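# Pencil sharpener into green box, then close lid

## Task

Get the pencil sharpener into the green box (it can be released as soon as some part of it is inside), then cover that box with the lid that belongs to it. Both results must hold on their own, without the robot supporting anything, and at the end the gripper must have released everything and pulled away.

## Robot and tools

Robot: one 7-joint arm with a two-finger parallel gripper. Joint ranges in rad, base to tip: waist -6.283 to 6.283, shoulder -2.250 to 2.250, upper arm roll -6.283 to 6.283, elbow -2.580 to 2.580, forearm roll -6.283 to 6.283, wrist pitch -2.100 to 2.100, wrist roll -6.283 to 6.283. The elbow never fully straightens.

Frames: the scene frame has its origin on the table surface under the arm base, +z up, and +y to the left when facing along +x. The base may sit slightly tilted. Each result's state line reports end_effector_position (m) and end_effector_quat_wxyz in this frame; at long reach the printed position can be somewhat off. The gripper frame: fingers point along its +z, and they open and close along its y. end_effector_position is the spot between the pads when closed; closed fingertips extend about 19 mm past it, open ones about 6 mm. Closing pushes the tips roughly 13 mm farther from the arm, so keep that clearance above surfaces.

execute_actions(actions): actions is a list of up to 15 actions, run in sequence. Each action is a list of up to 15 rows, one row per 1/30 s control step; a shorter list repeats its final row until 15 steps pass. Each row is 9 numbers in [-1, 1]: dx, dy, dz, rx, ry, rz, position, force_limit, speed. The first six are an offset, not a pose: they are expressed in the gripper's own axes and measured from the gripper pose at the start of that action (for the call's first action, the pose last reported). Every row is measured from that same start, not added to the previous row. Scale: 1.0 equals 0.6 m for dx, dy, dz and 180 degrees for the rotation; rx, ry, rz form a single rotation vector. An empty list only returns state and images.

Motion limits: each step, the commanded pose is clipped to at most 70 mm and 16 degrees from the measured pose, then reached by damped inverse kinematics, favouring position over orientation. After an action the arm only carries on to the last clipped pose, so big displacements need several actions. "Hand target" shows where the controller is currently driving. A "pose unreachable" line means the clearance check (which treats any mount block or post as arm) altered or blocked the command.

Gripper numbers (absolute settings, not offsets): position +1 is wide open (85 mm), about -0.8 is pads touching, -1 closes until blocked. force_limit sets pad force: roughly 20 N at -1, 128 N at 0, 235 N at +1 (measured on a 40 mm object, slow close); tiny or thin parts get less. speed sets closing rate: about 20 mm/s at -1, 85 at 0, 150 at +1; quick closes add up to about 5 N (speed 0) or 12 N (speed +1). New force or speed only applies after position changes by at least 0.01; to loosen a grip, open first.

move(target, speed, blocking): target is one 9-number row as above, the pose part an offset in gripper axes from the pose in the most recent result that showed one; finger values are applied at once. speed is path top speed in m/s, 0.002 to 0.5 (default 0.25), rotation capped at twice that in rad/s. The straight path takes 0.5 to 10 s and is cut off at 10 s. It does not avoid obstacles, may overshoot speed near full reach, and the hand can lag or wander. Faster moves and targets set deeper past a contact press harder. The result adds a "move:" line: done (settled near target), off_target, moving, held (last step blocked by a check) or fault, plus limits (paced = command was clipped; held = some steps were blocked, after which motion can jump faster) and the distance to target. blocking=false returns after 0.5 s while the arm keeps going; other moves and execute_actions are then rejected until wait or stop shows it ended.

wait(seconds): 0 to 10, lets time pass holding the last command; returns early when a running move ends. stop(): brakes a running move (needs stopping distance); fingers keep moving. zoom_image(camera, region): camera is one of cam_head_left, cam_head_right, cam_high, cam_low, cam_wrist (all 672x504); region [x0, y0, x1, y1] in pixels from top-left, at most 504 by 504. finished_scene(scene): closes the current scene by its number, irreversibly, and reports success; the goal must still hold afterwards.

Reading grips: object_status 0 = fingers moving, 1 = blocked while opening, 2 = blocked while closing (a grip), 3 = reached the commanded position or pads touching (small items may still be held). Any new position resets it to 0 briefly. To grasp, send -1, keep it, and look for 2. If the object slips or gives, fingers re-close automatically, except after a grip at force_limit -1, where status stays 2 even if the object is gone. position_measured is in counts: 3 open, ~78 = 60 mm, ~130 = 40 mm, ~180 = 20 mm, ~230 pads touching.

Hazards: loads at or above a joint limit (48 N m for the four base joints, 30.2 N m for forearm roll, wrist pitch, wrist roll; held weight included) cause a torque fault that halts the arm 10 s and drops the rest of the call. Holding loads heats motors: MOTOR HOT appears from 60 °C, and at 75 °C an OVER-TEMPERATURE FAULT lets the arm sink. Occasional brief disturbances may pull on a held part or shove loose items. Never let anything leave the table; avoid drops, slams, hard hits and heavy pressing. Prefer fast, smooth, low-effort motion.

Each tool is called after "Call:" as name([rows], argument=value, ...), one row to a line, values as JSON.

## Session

Call:
execute_actions(actions=[])

Scene clock: 0.00 s.
end_effector_position=(+0.3586, -0.1698, +0.1398) position_measured=3 object_status=3 end_effector_quat_wxyz=(+0.267, +0.693, -0.670, -0.013)
Joint positions: [ 0.052 -0.016 -0.289  2.389  0.918  1.009  1.967]
Joint velocities: [ 0.     0.     0.     0.     0.    -0.001 -0.001]
Hand target: +0.359, -0.170, +0.140; +0.267, +0.693, -0.670, -0.013

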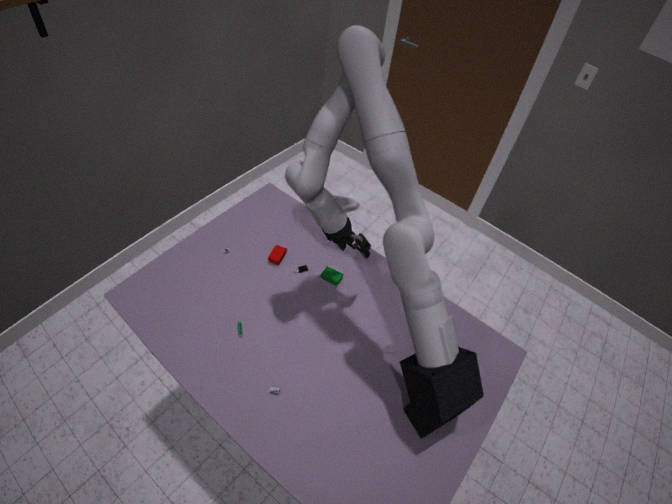

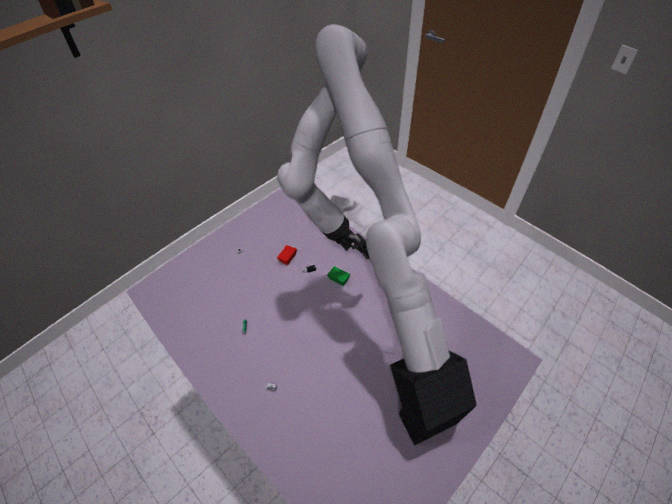

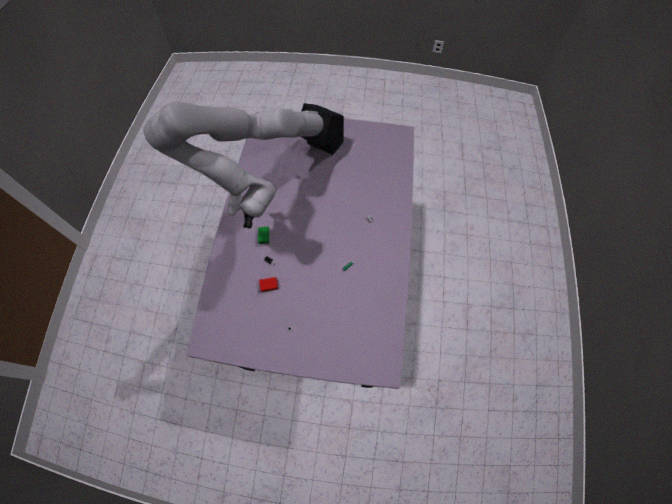

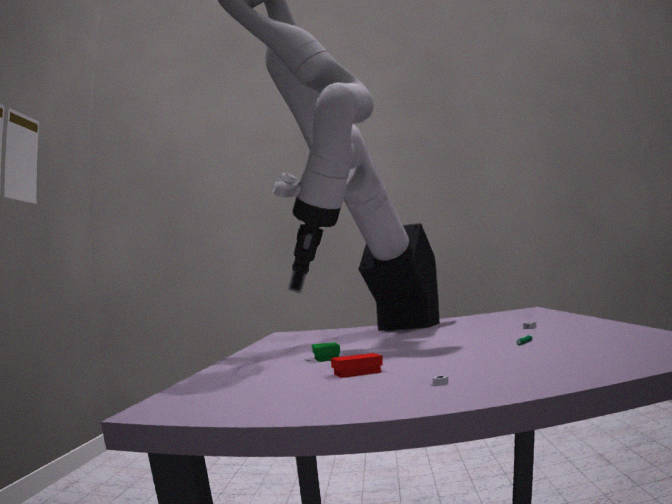

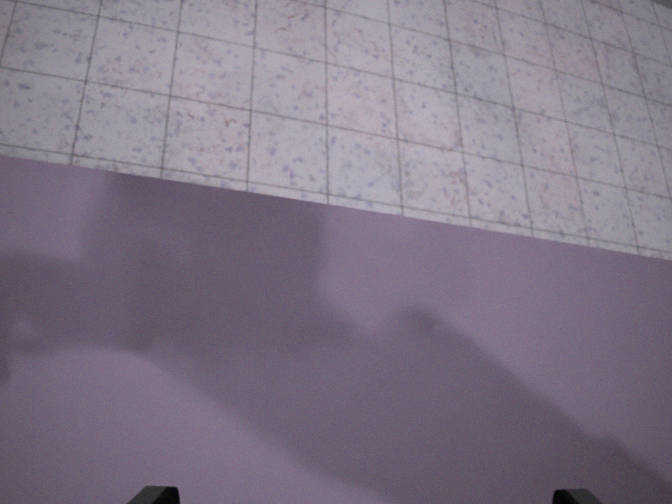

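Call:
zoom_image(camera="cam_high", region=[220,190,400,350])

Call:
zoom_image(camera="cam_low", region=[290,300,570,400])

Region (220, 190, 400, 350) of cam_high's 672x504 image, scaled by 2.800, with more detail than that image has.

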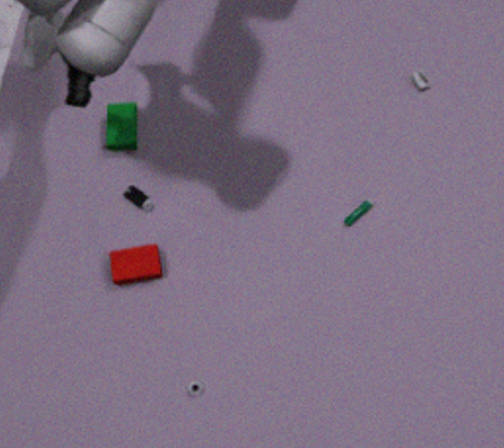

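Region (290, 300, 570, 400) of cam_low's 672x504 image, scaled by 1.800, with more detail than that image has; it fills the top 180 rows of this view, and the rest is white.

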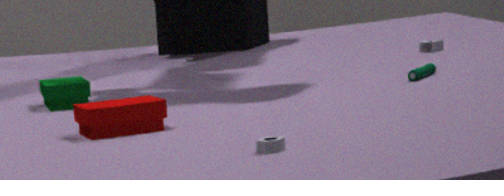

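Call:
move(target=[0,0,0,0.19,0.009,-0.476,1,0,0], speed=0.4)

Call:
move(target=[0,-0.11,0,0,0,0,1,0,0])

Scene clock: 16.83 s.
end_effector_position=(+0.3602, -0.1705, +0.1399) position_measured=3 object_status=3 end_effector_quat_wxyz=(-0.018, +0.999, -0.002, -0.050)
Joint positions: [ 0.158 -0.362  0.182  2.58   0.772  0.295  4.23 ]
Joint velocities: [ 0.072  0.004 -0.003 -0.    -0.147 -0.059  0.196]
Hand target: +0.360, -0.170, +0.140; -0.019, +0.999, -0.002, -0.049
Off the commanded pose: 0.002 m, 6 deg.
joint sent to its limit — the command would take joint 4 (elbow) past its upper limit, so that joint was sent only as far as its limit.
move: off_target

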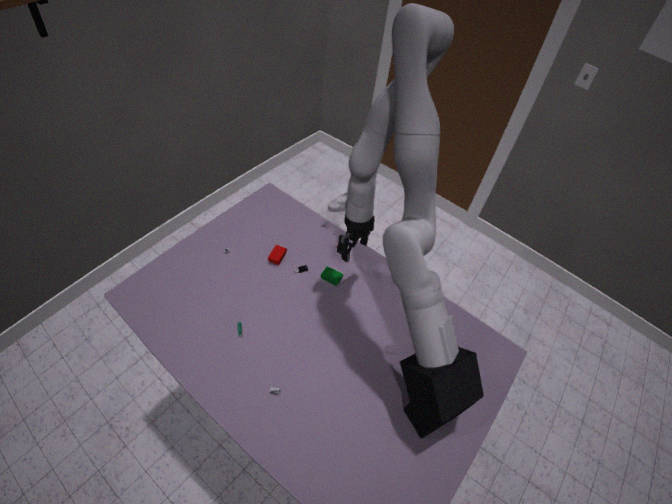

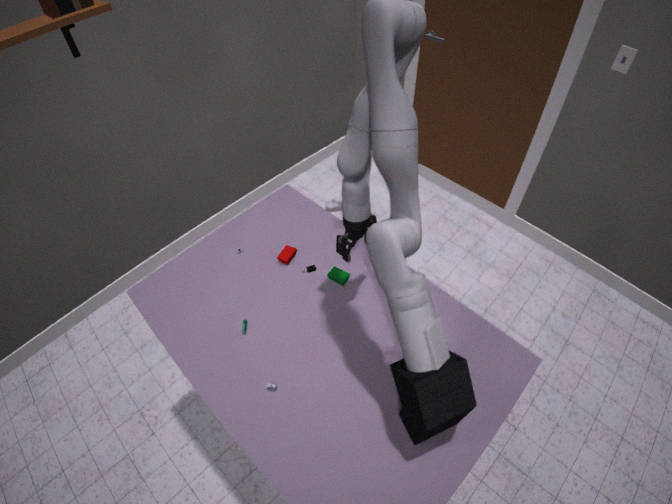

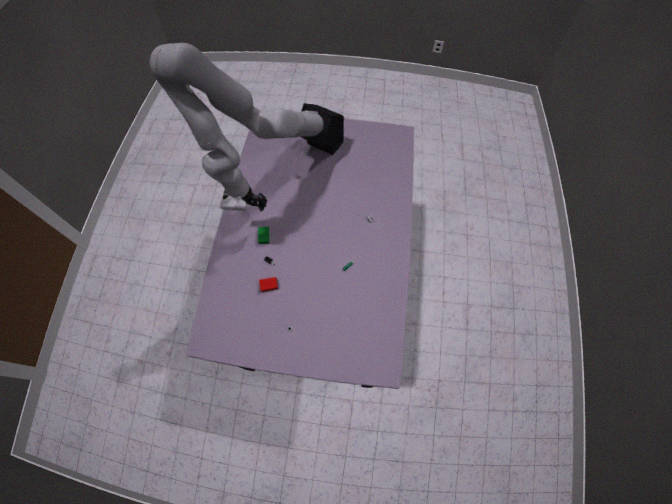

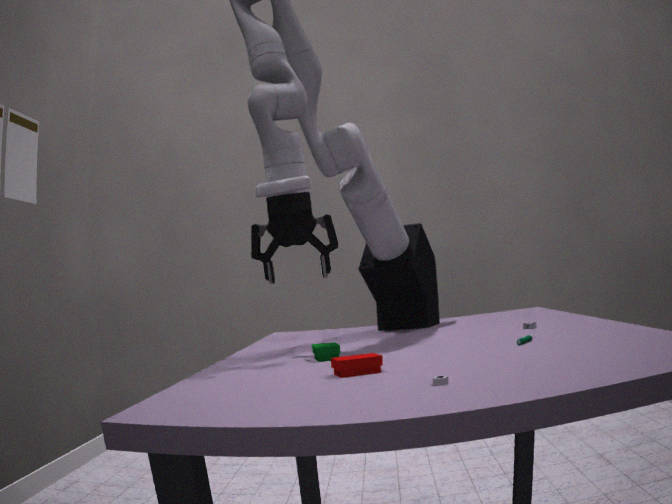

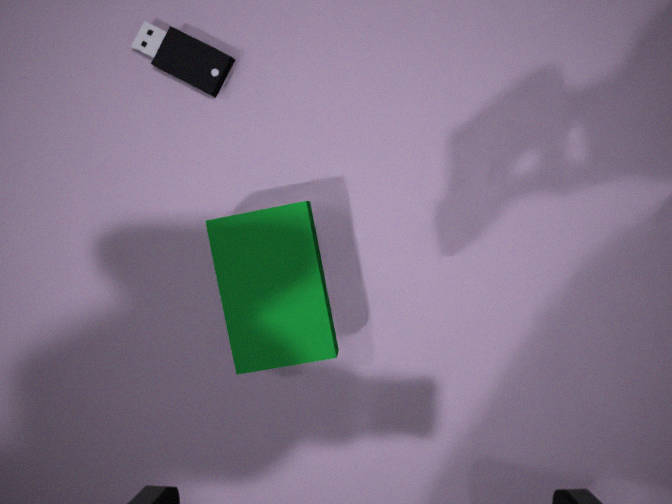

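Scene clock: 17.90 s.
end_effector_position=(+0.3612, -0.1045, +0.1425) position_measured=3 object_status=3 end_effector_quat_wxyz=(-0.022, +0.997, -0.001, -0.074)
Joint positions: [ 0.314 -0.29  -0.302  2.58   0.793  0.376  3.869]
Joint velocities: [ 0.212  0.002 -0.184 -0.    -0.041 -0.039  0.029]
Hand target: +0.361, -0.105, +0.142; -0.021, +0.997, -0.002, -0.074
Off the commanded pose: 0.001 m, 3 deg.
joint sent to its limit — the command would take joint 4 (elbow) past its upper limit, so that joint was sent only as far as its limit.
move: off_target

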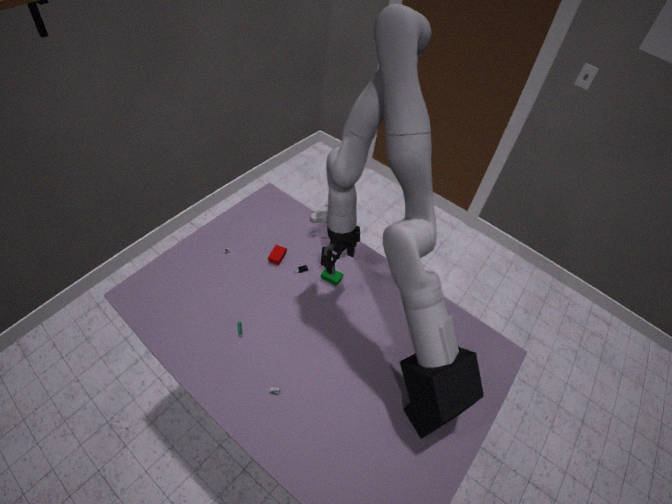

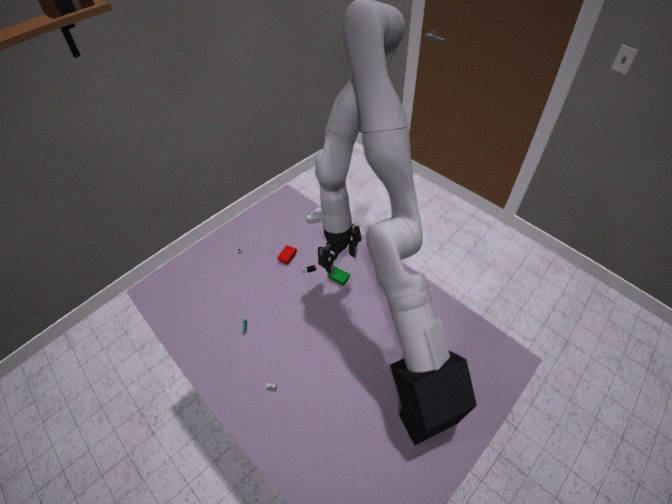

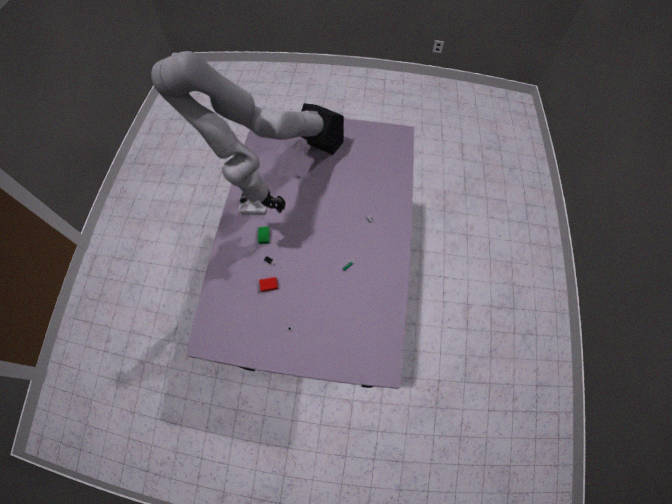

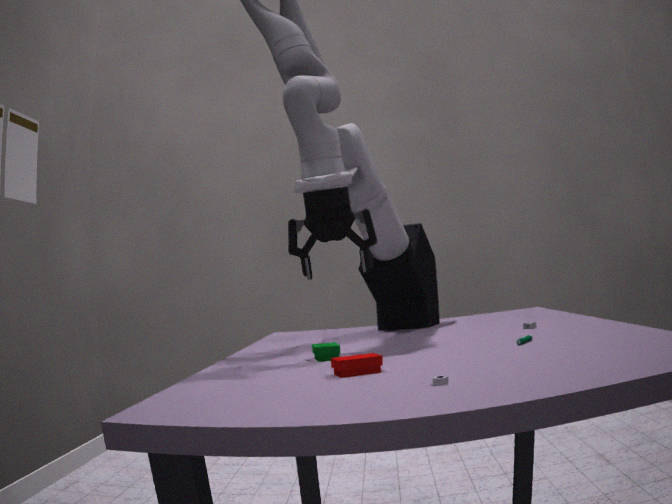

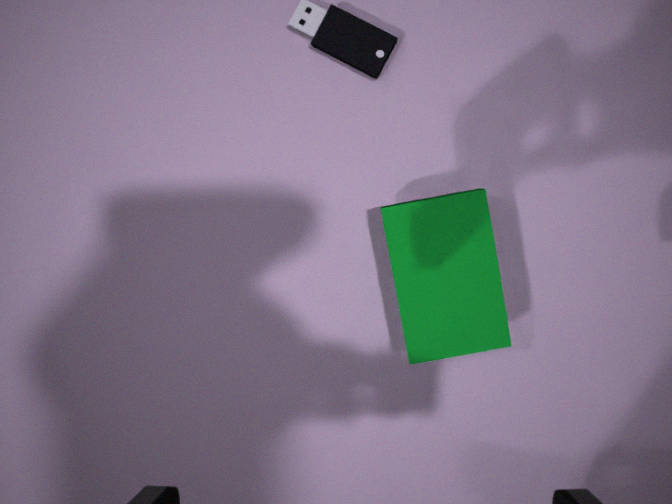

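Call:
move(target=[0.05,0.054,0.05,0,0,-0.055,1,0,0])

Scene clock: 25.17 s.
end_effector_position=(+0.3866, -0.1358, +0.1072) position_measured=3 object_status=3 end_effector_quat_wxyz=(-0.027, +0.994, +0.084, -0.071)
Joint positions: [ 0.363 -0.166 -0.151  2.505  0.886  0.271  4.127]
Joint velocities: [-0.017  0.006  0.03  -0.007 -0.048  0.002  0.06 ]
Hand target: +0.387, -0.136, +0.107; -0.028, +0.993, +0.085, -0.072
Off the commanded pose: 0.000 m, 0 deg.
move: done

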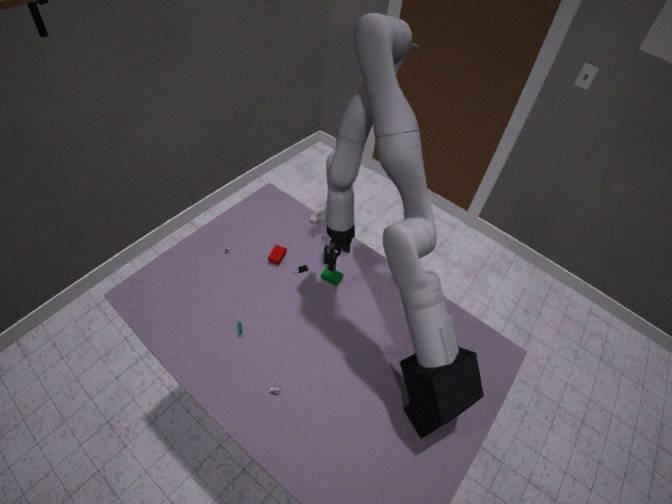

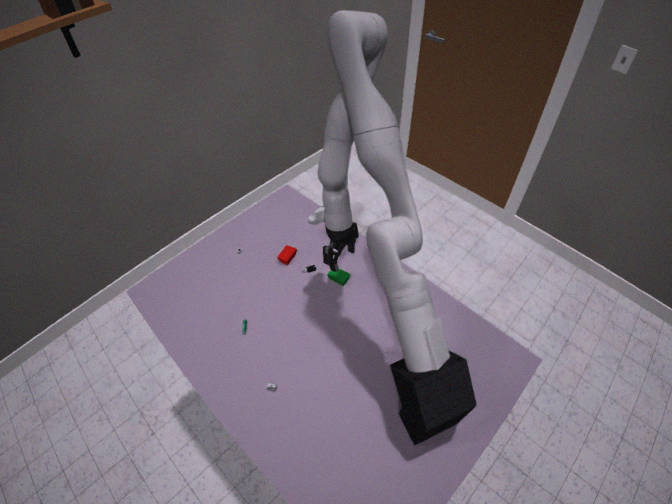

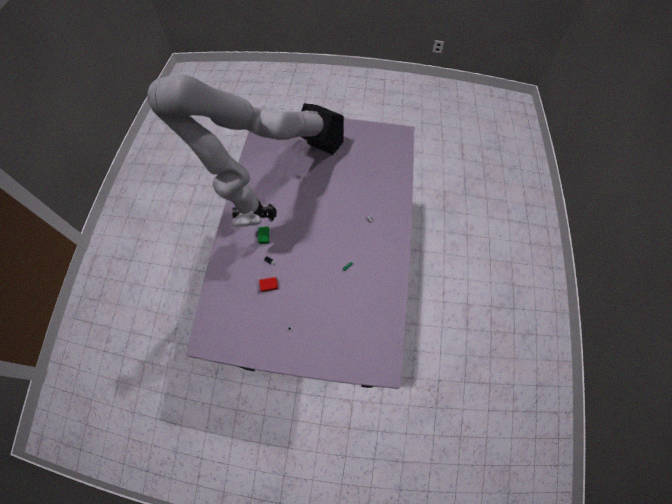

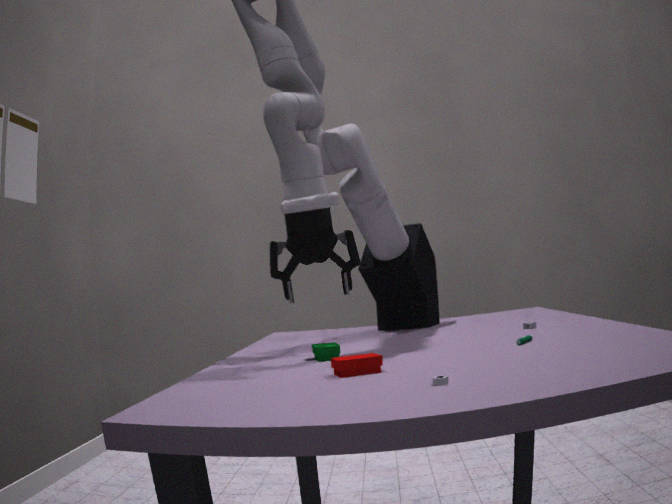

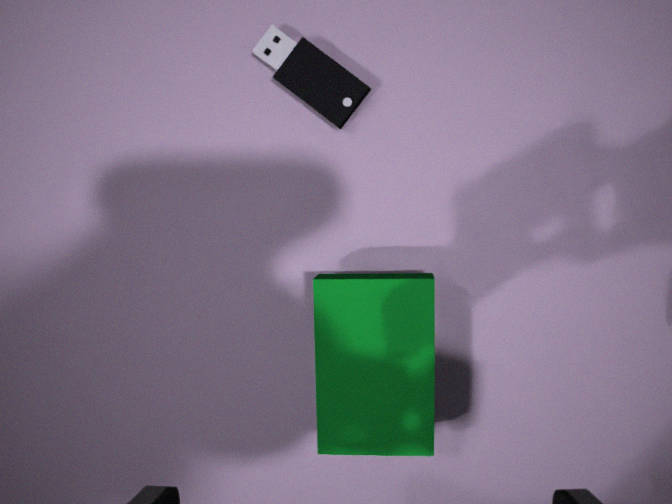

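Call:
move(target=[0,0,0,-0.021,0.043,0,1,0,0])

Call:
move(target=[0.03,0,0.05,0,0,0,1,0,0])

Scene clock: 31.53 s.
end_effector_position=(+0.3874, -0.1364, +0.1075) position_measured=3 object_status=3 end_effector_quat_wxyz=(-0.011, +0.996, +0.085, -0.032)
Joint positions: [ 0.636 -0.174 -0.397  2.58   1.52   0.173  3.489]
Joint velocities: [ 0.177  0.002 -0.175  0.001  0.089 -0.015 -0.101]
Hand target: +0.387, -0.136, +0.107; -0.010, +0.996, +0.085, -0.031
Off the commanded pose: 0.001 m, 4 deg.
joint sent to its limit — the command would take joint 4 (elbow) past its upper limit, so that joint was sent only as far as its limit.
move: off_target

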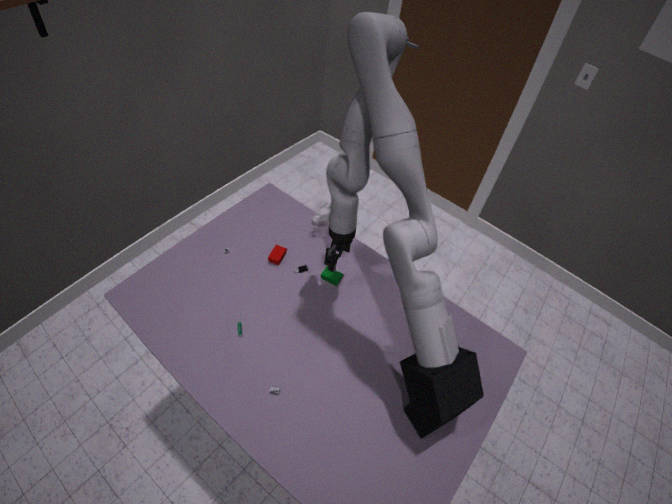

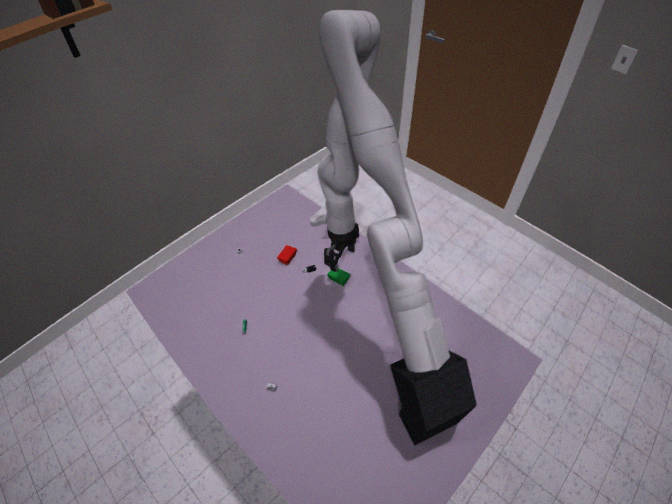

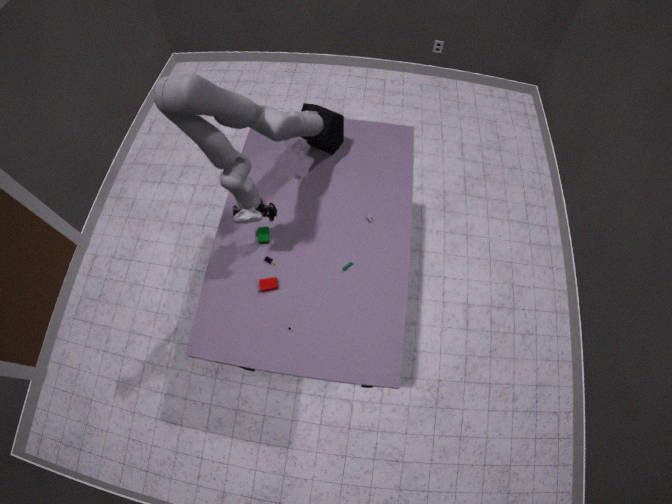

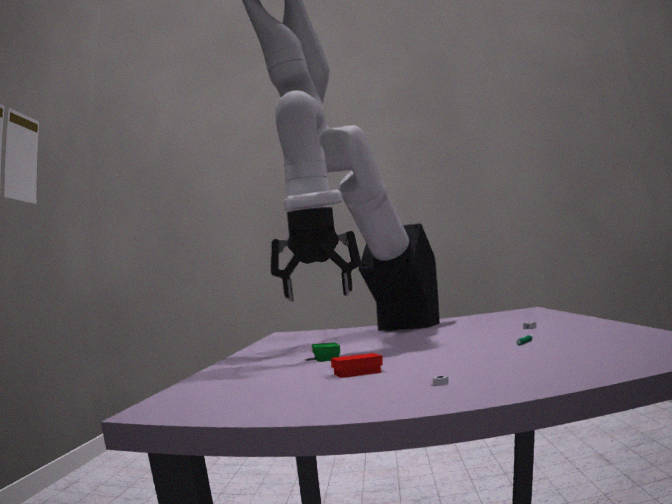

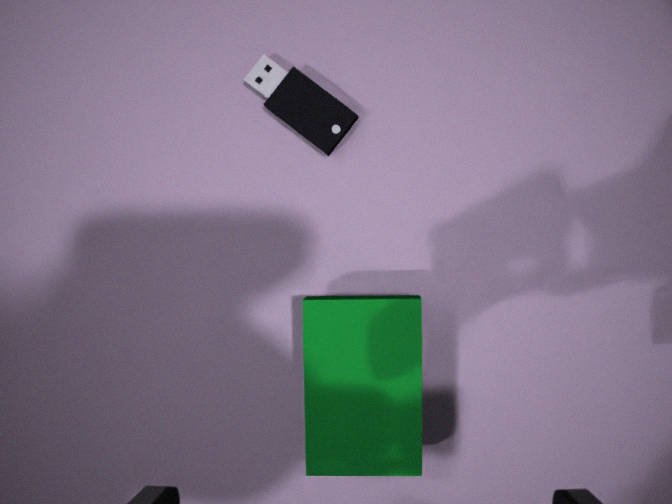

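Scene clock: 32.37 s.
end_effector_position=(+0.4033, -0.1331, +0.0767) position_measured=3 object_status=3 end_effector_quat_wxyz=(-0.010, +0.996, +0.085, -0.033)
Joint positions: [ 0.595 -0.04  -0.403  2.534  1.817  0.255  3.178]
Joint velocities: [-0.016  0.012  0.017  0.027  0.217  0.015 -0.217]
Hand target: +0.403, -0.133, +0.076; -0.010, +0.996, +0.085, -0.033
Off the commanded pose: 0.000 m, 0 deg.
move: done

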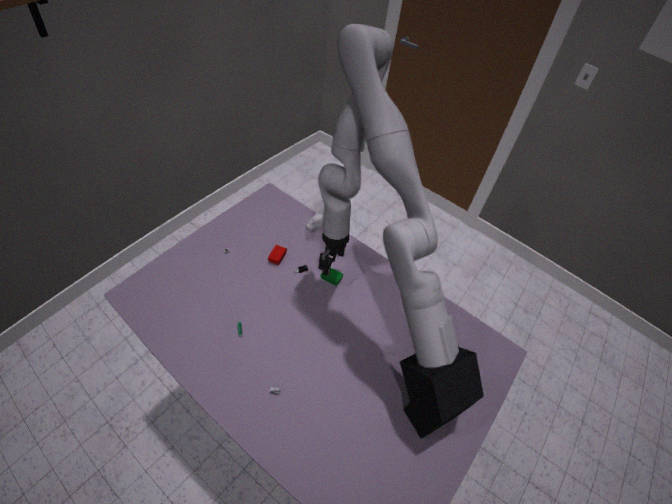

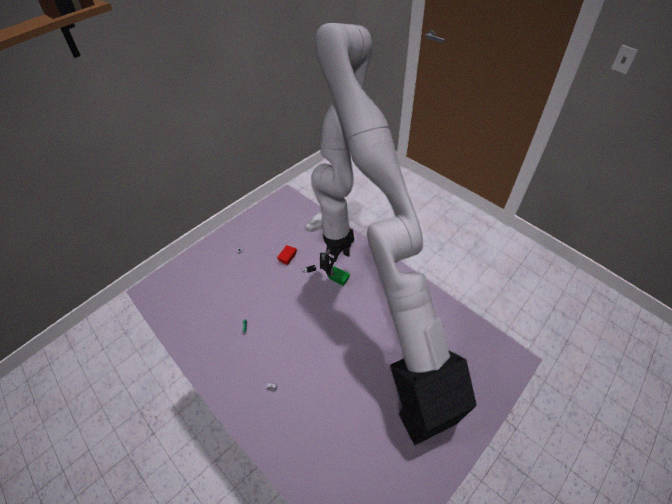

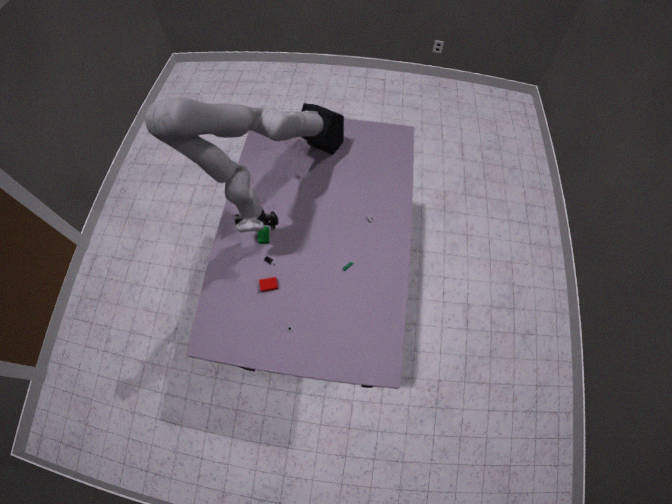

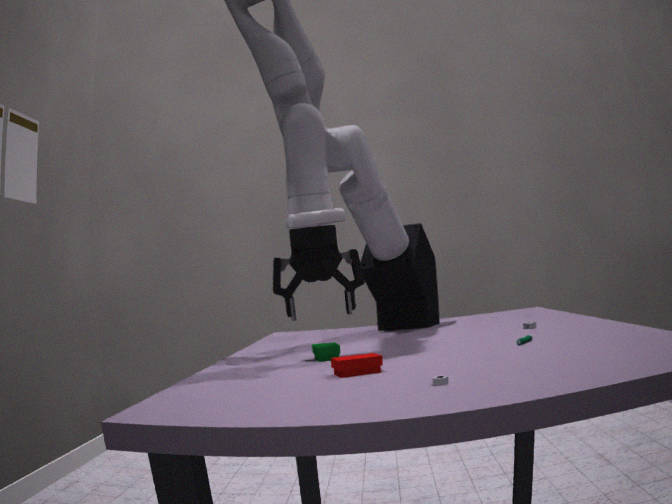

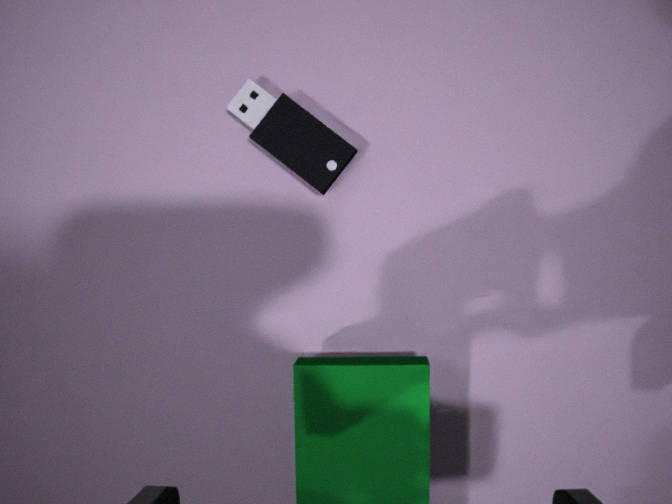

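Call:
move(target=[0.005,0.003,0.03,0,0.021,0,1,0,0], speed=0.1)

Scene clock: 38.10 s.
end_effector_position=(+0.4056, -0.1344, +0.0585) position_measured=3 object_status=3 end_effector_quat_wxyz=(-0.013, +0.996, +0.085, -0.002)
Joint positions: [ 0.633  0.045 -0.405  2.579  2.407  0.344  2.631]
Joint velocities: [ 0.096  0.007 -0.075  0.003  0.088 -0.003 -0.065]
Hand target: +0.406, -0.134, +0.058; -0.013, +0.996, +0.084, -0.002
Off the commanded pose: 0.000 m, 0 deg.
joint sent to its limit — the command would take joint 4 (elbow) past its upper limit, so that joint was sent only as far as its limit.
move: done

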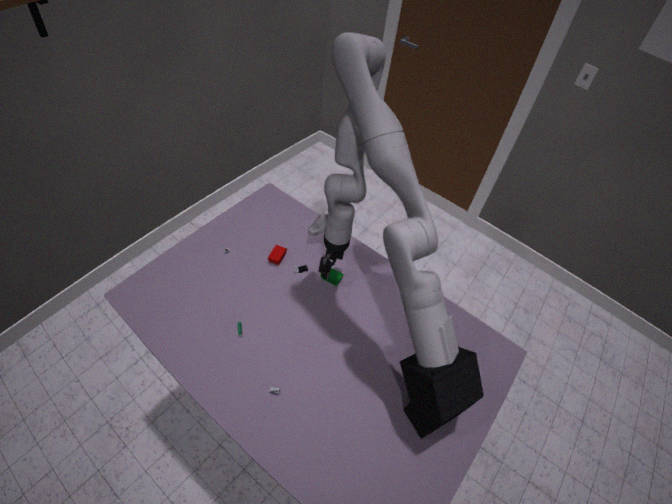

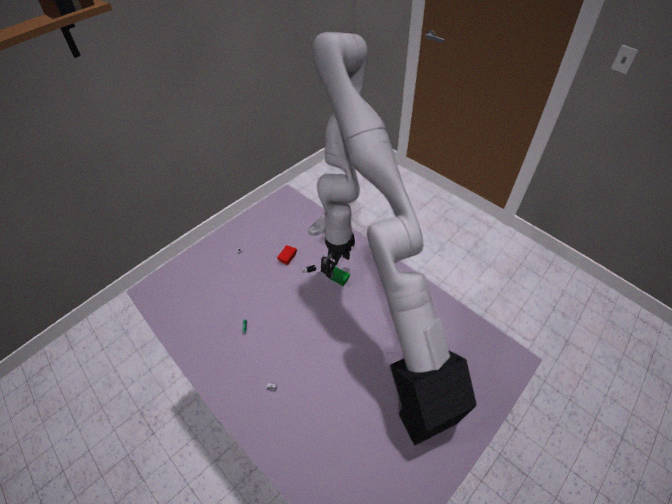

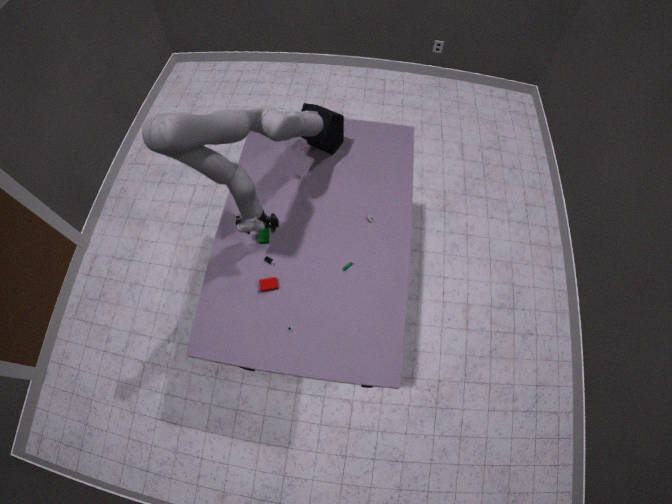

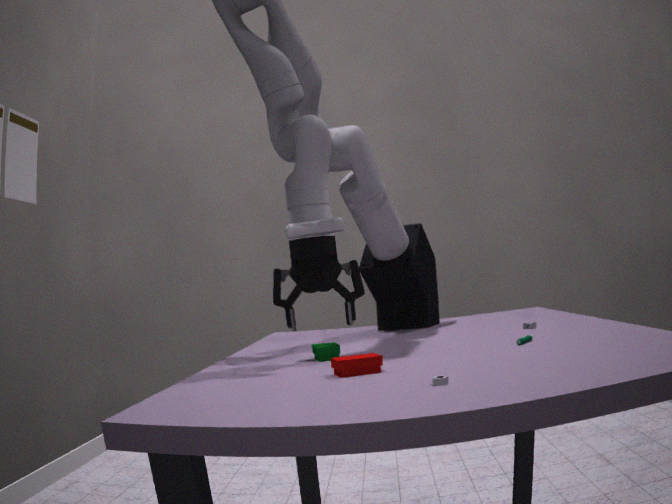

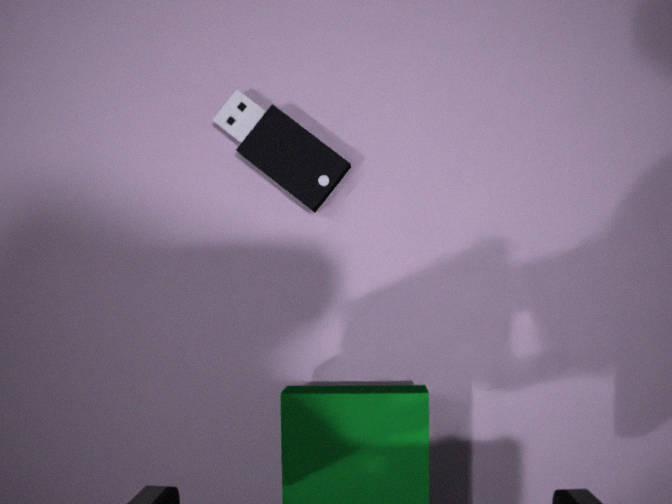

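Call:
move(target=[0.01,-0.006,0.047,0,0,0,1,0,0], speed=0.06)

Call:
zoom_image(camera="cam_low", region=[250,280,410,390])

Scene clock: 42.30 s.
end_effector_position=(+0.4109, -0.1293, +0.0306) position_measured=3 object_status=3 end_effector_quat_wxyz=(-0.012, +0.996, +0.085, -0.002)
Joint positions: [ 0.621  0.164 -0.426  2.553  2.432  0.446  2.601]
Joint velocities: [-0.001  0.008 -0.001  0.001  0.001  0.004 -0.   ]
Hand target: +0.411, -0.129, +0.030; -0.012, +0.996, +0.085, -0.002
Off the commanded pose: 0.000 m, 0 deg.
move: done

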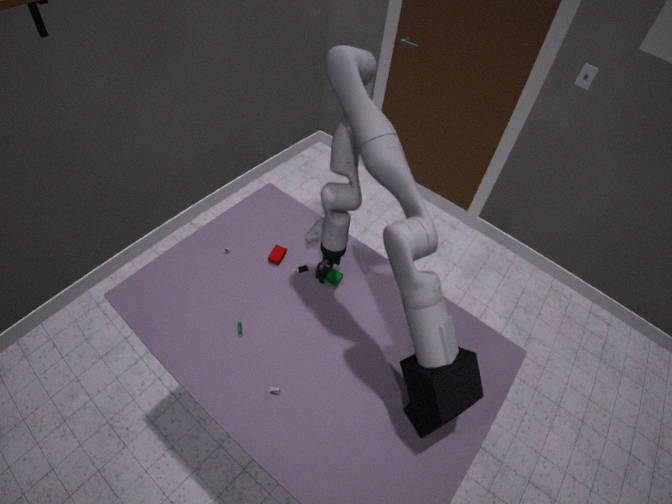

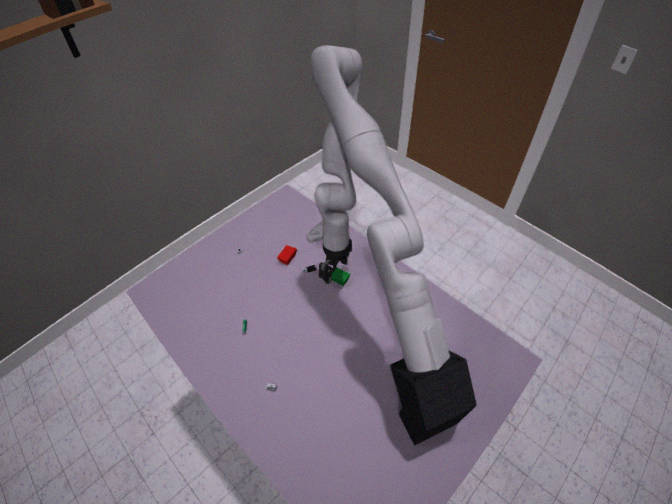

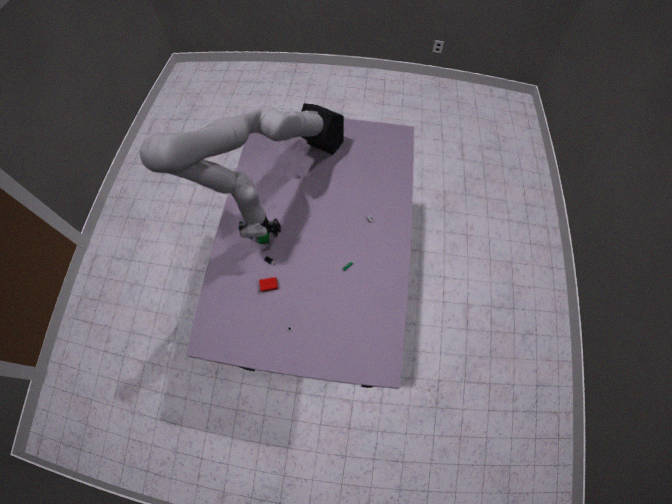

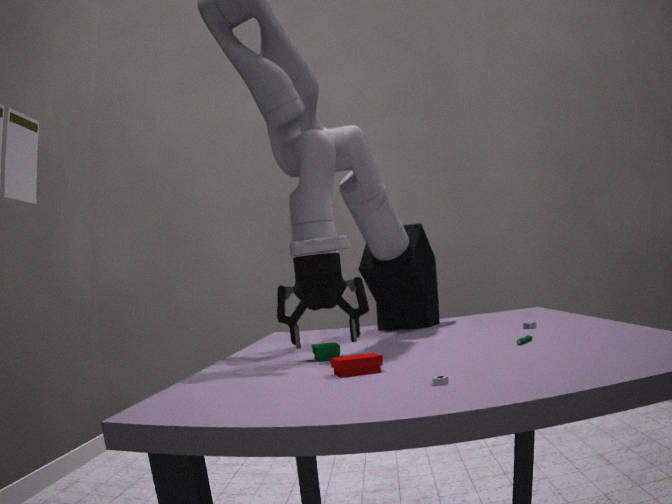

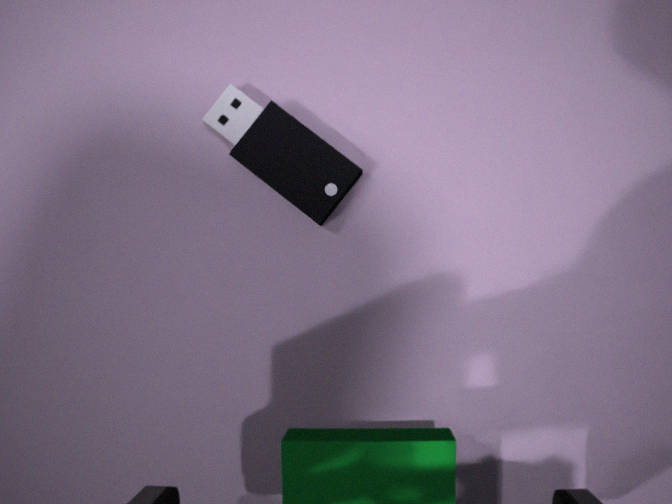

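Region (250, 280, 410, 390) of cam_low's 672x504 image, scaled by 3.150, with more detail than that image has; it fills the top 346 rows of this view, and the rest is white.

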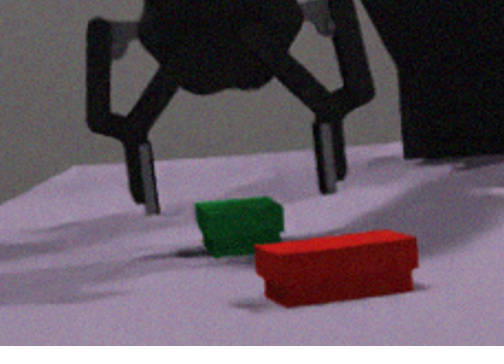

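Call:
move(target=[0.018,0,-0.008,0,0,0,1,0,0], speed=0.05)

Call:
zoom_image(camera="cam_low", region=[250,280,410,390])

Scene clock: 47.90 s.
end_effector_position=(+0.4213, -0.1277, +0.0353) position_measured=3 object_status=3 end_effector_quat_wxyz=(-0.012, +0.996, +0.084, -0.002)
Joint positions: [ 0.587  0.133 -0.405  2.525  2.341  0.4    2.679]
Joint velocities: [-0.008 -0.007  0.001 -0.005 -0.023 -0.005  0.024]
Hand target: +0.422, -0.128, +0.035; -0.012, +0.996, +0.085, -0.002
Off the commanded pose: 0.000 m, 0 deg.
move: done

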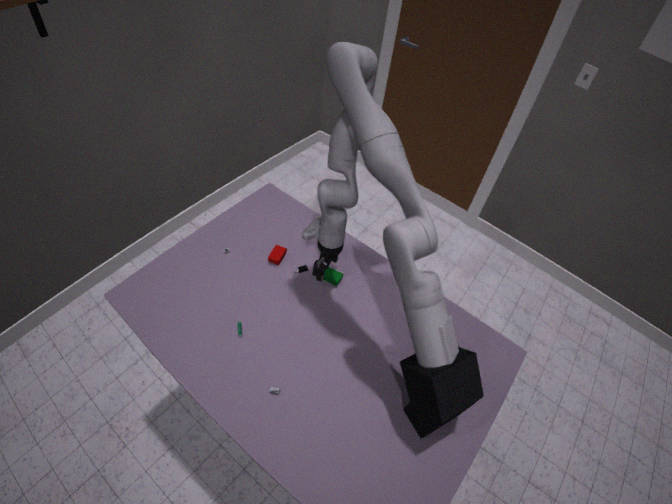

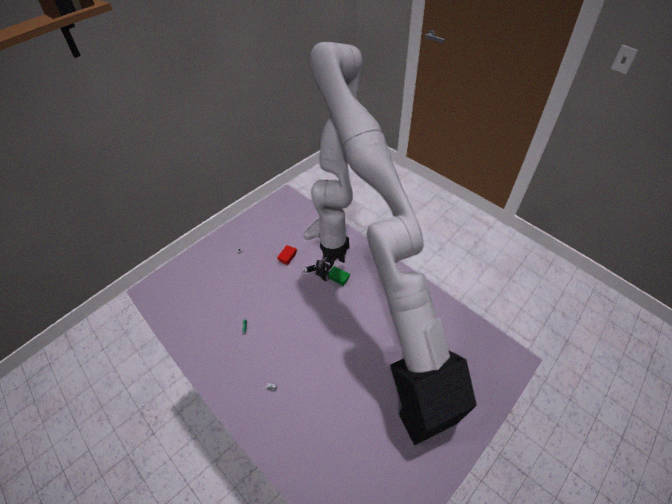

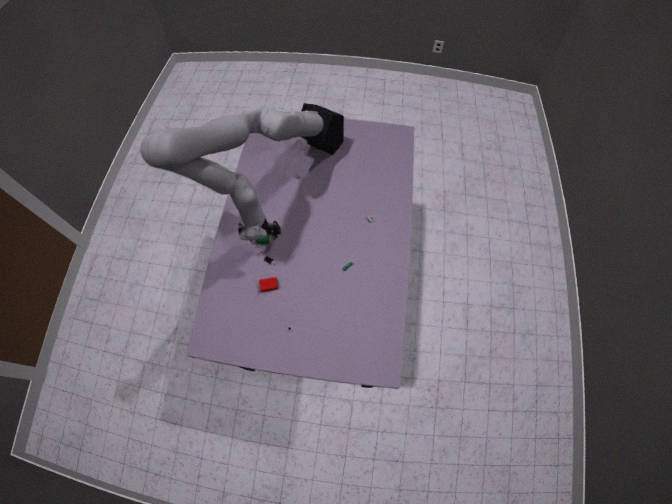

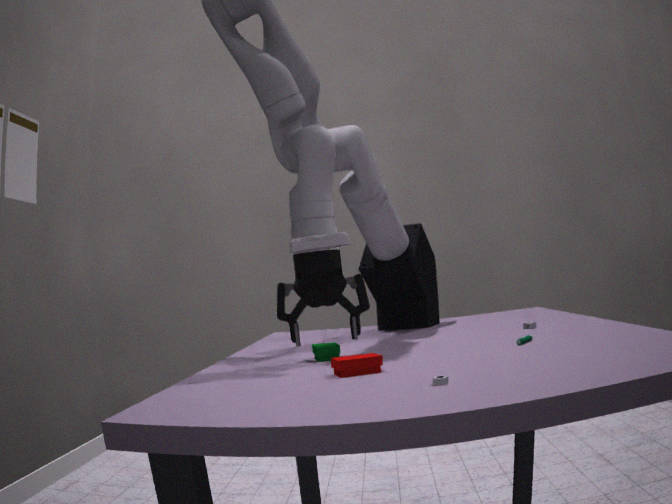

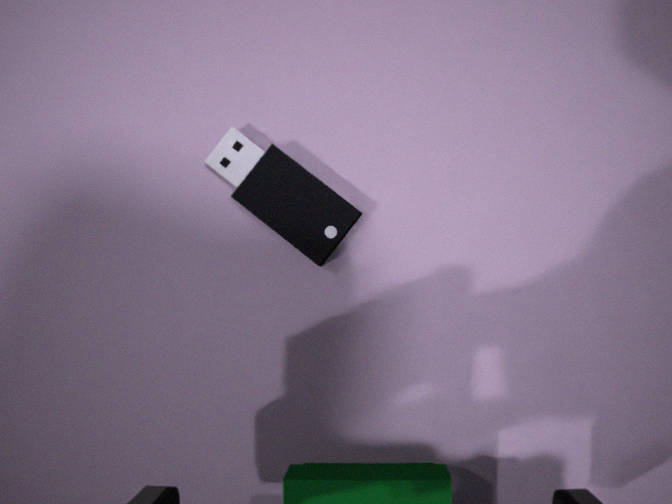

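Region (250, 280, 410, 390) of cam_low's 672x504 image, scaled by 3.150, with more detail than that image has; it fills the top 346 rows of this view, and the rest is white.

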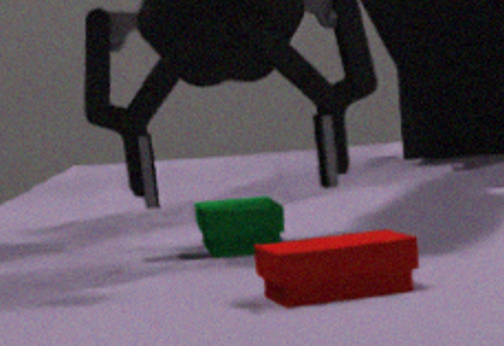

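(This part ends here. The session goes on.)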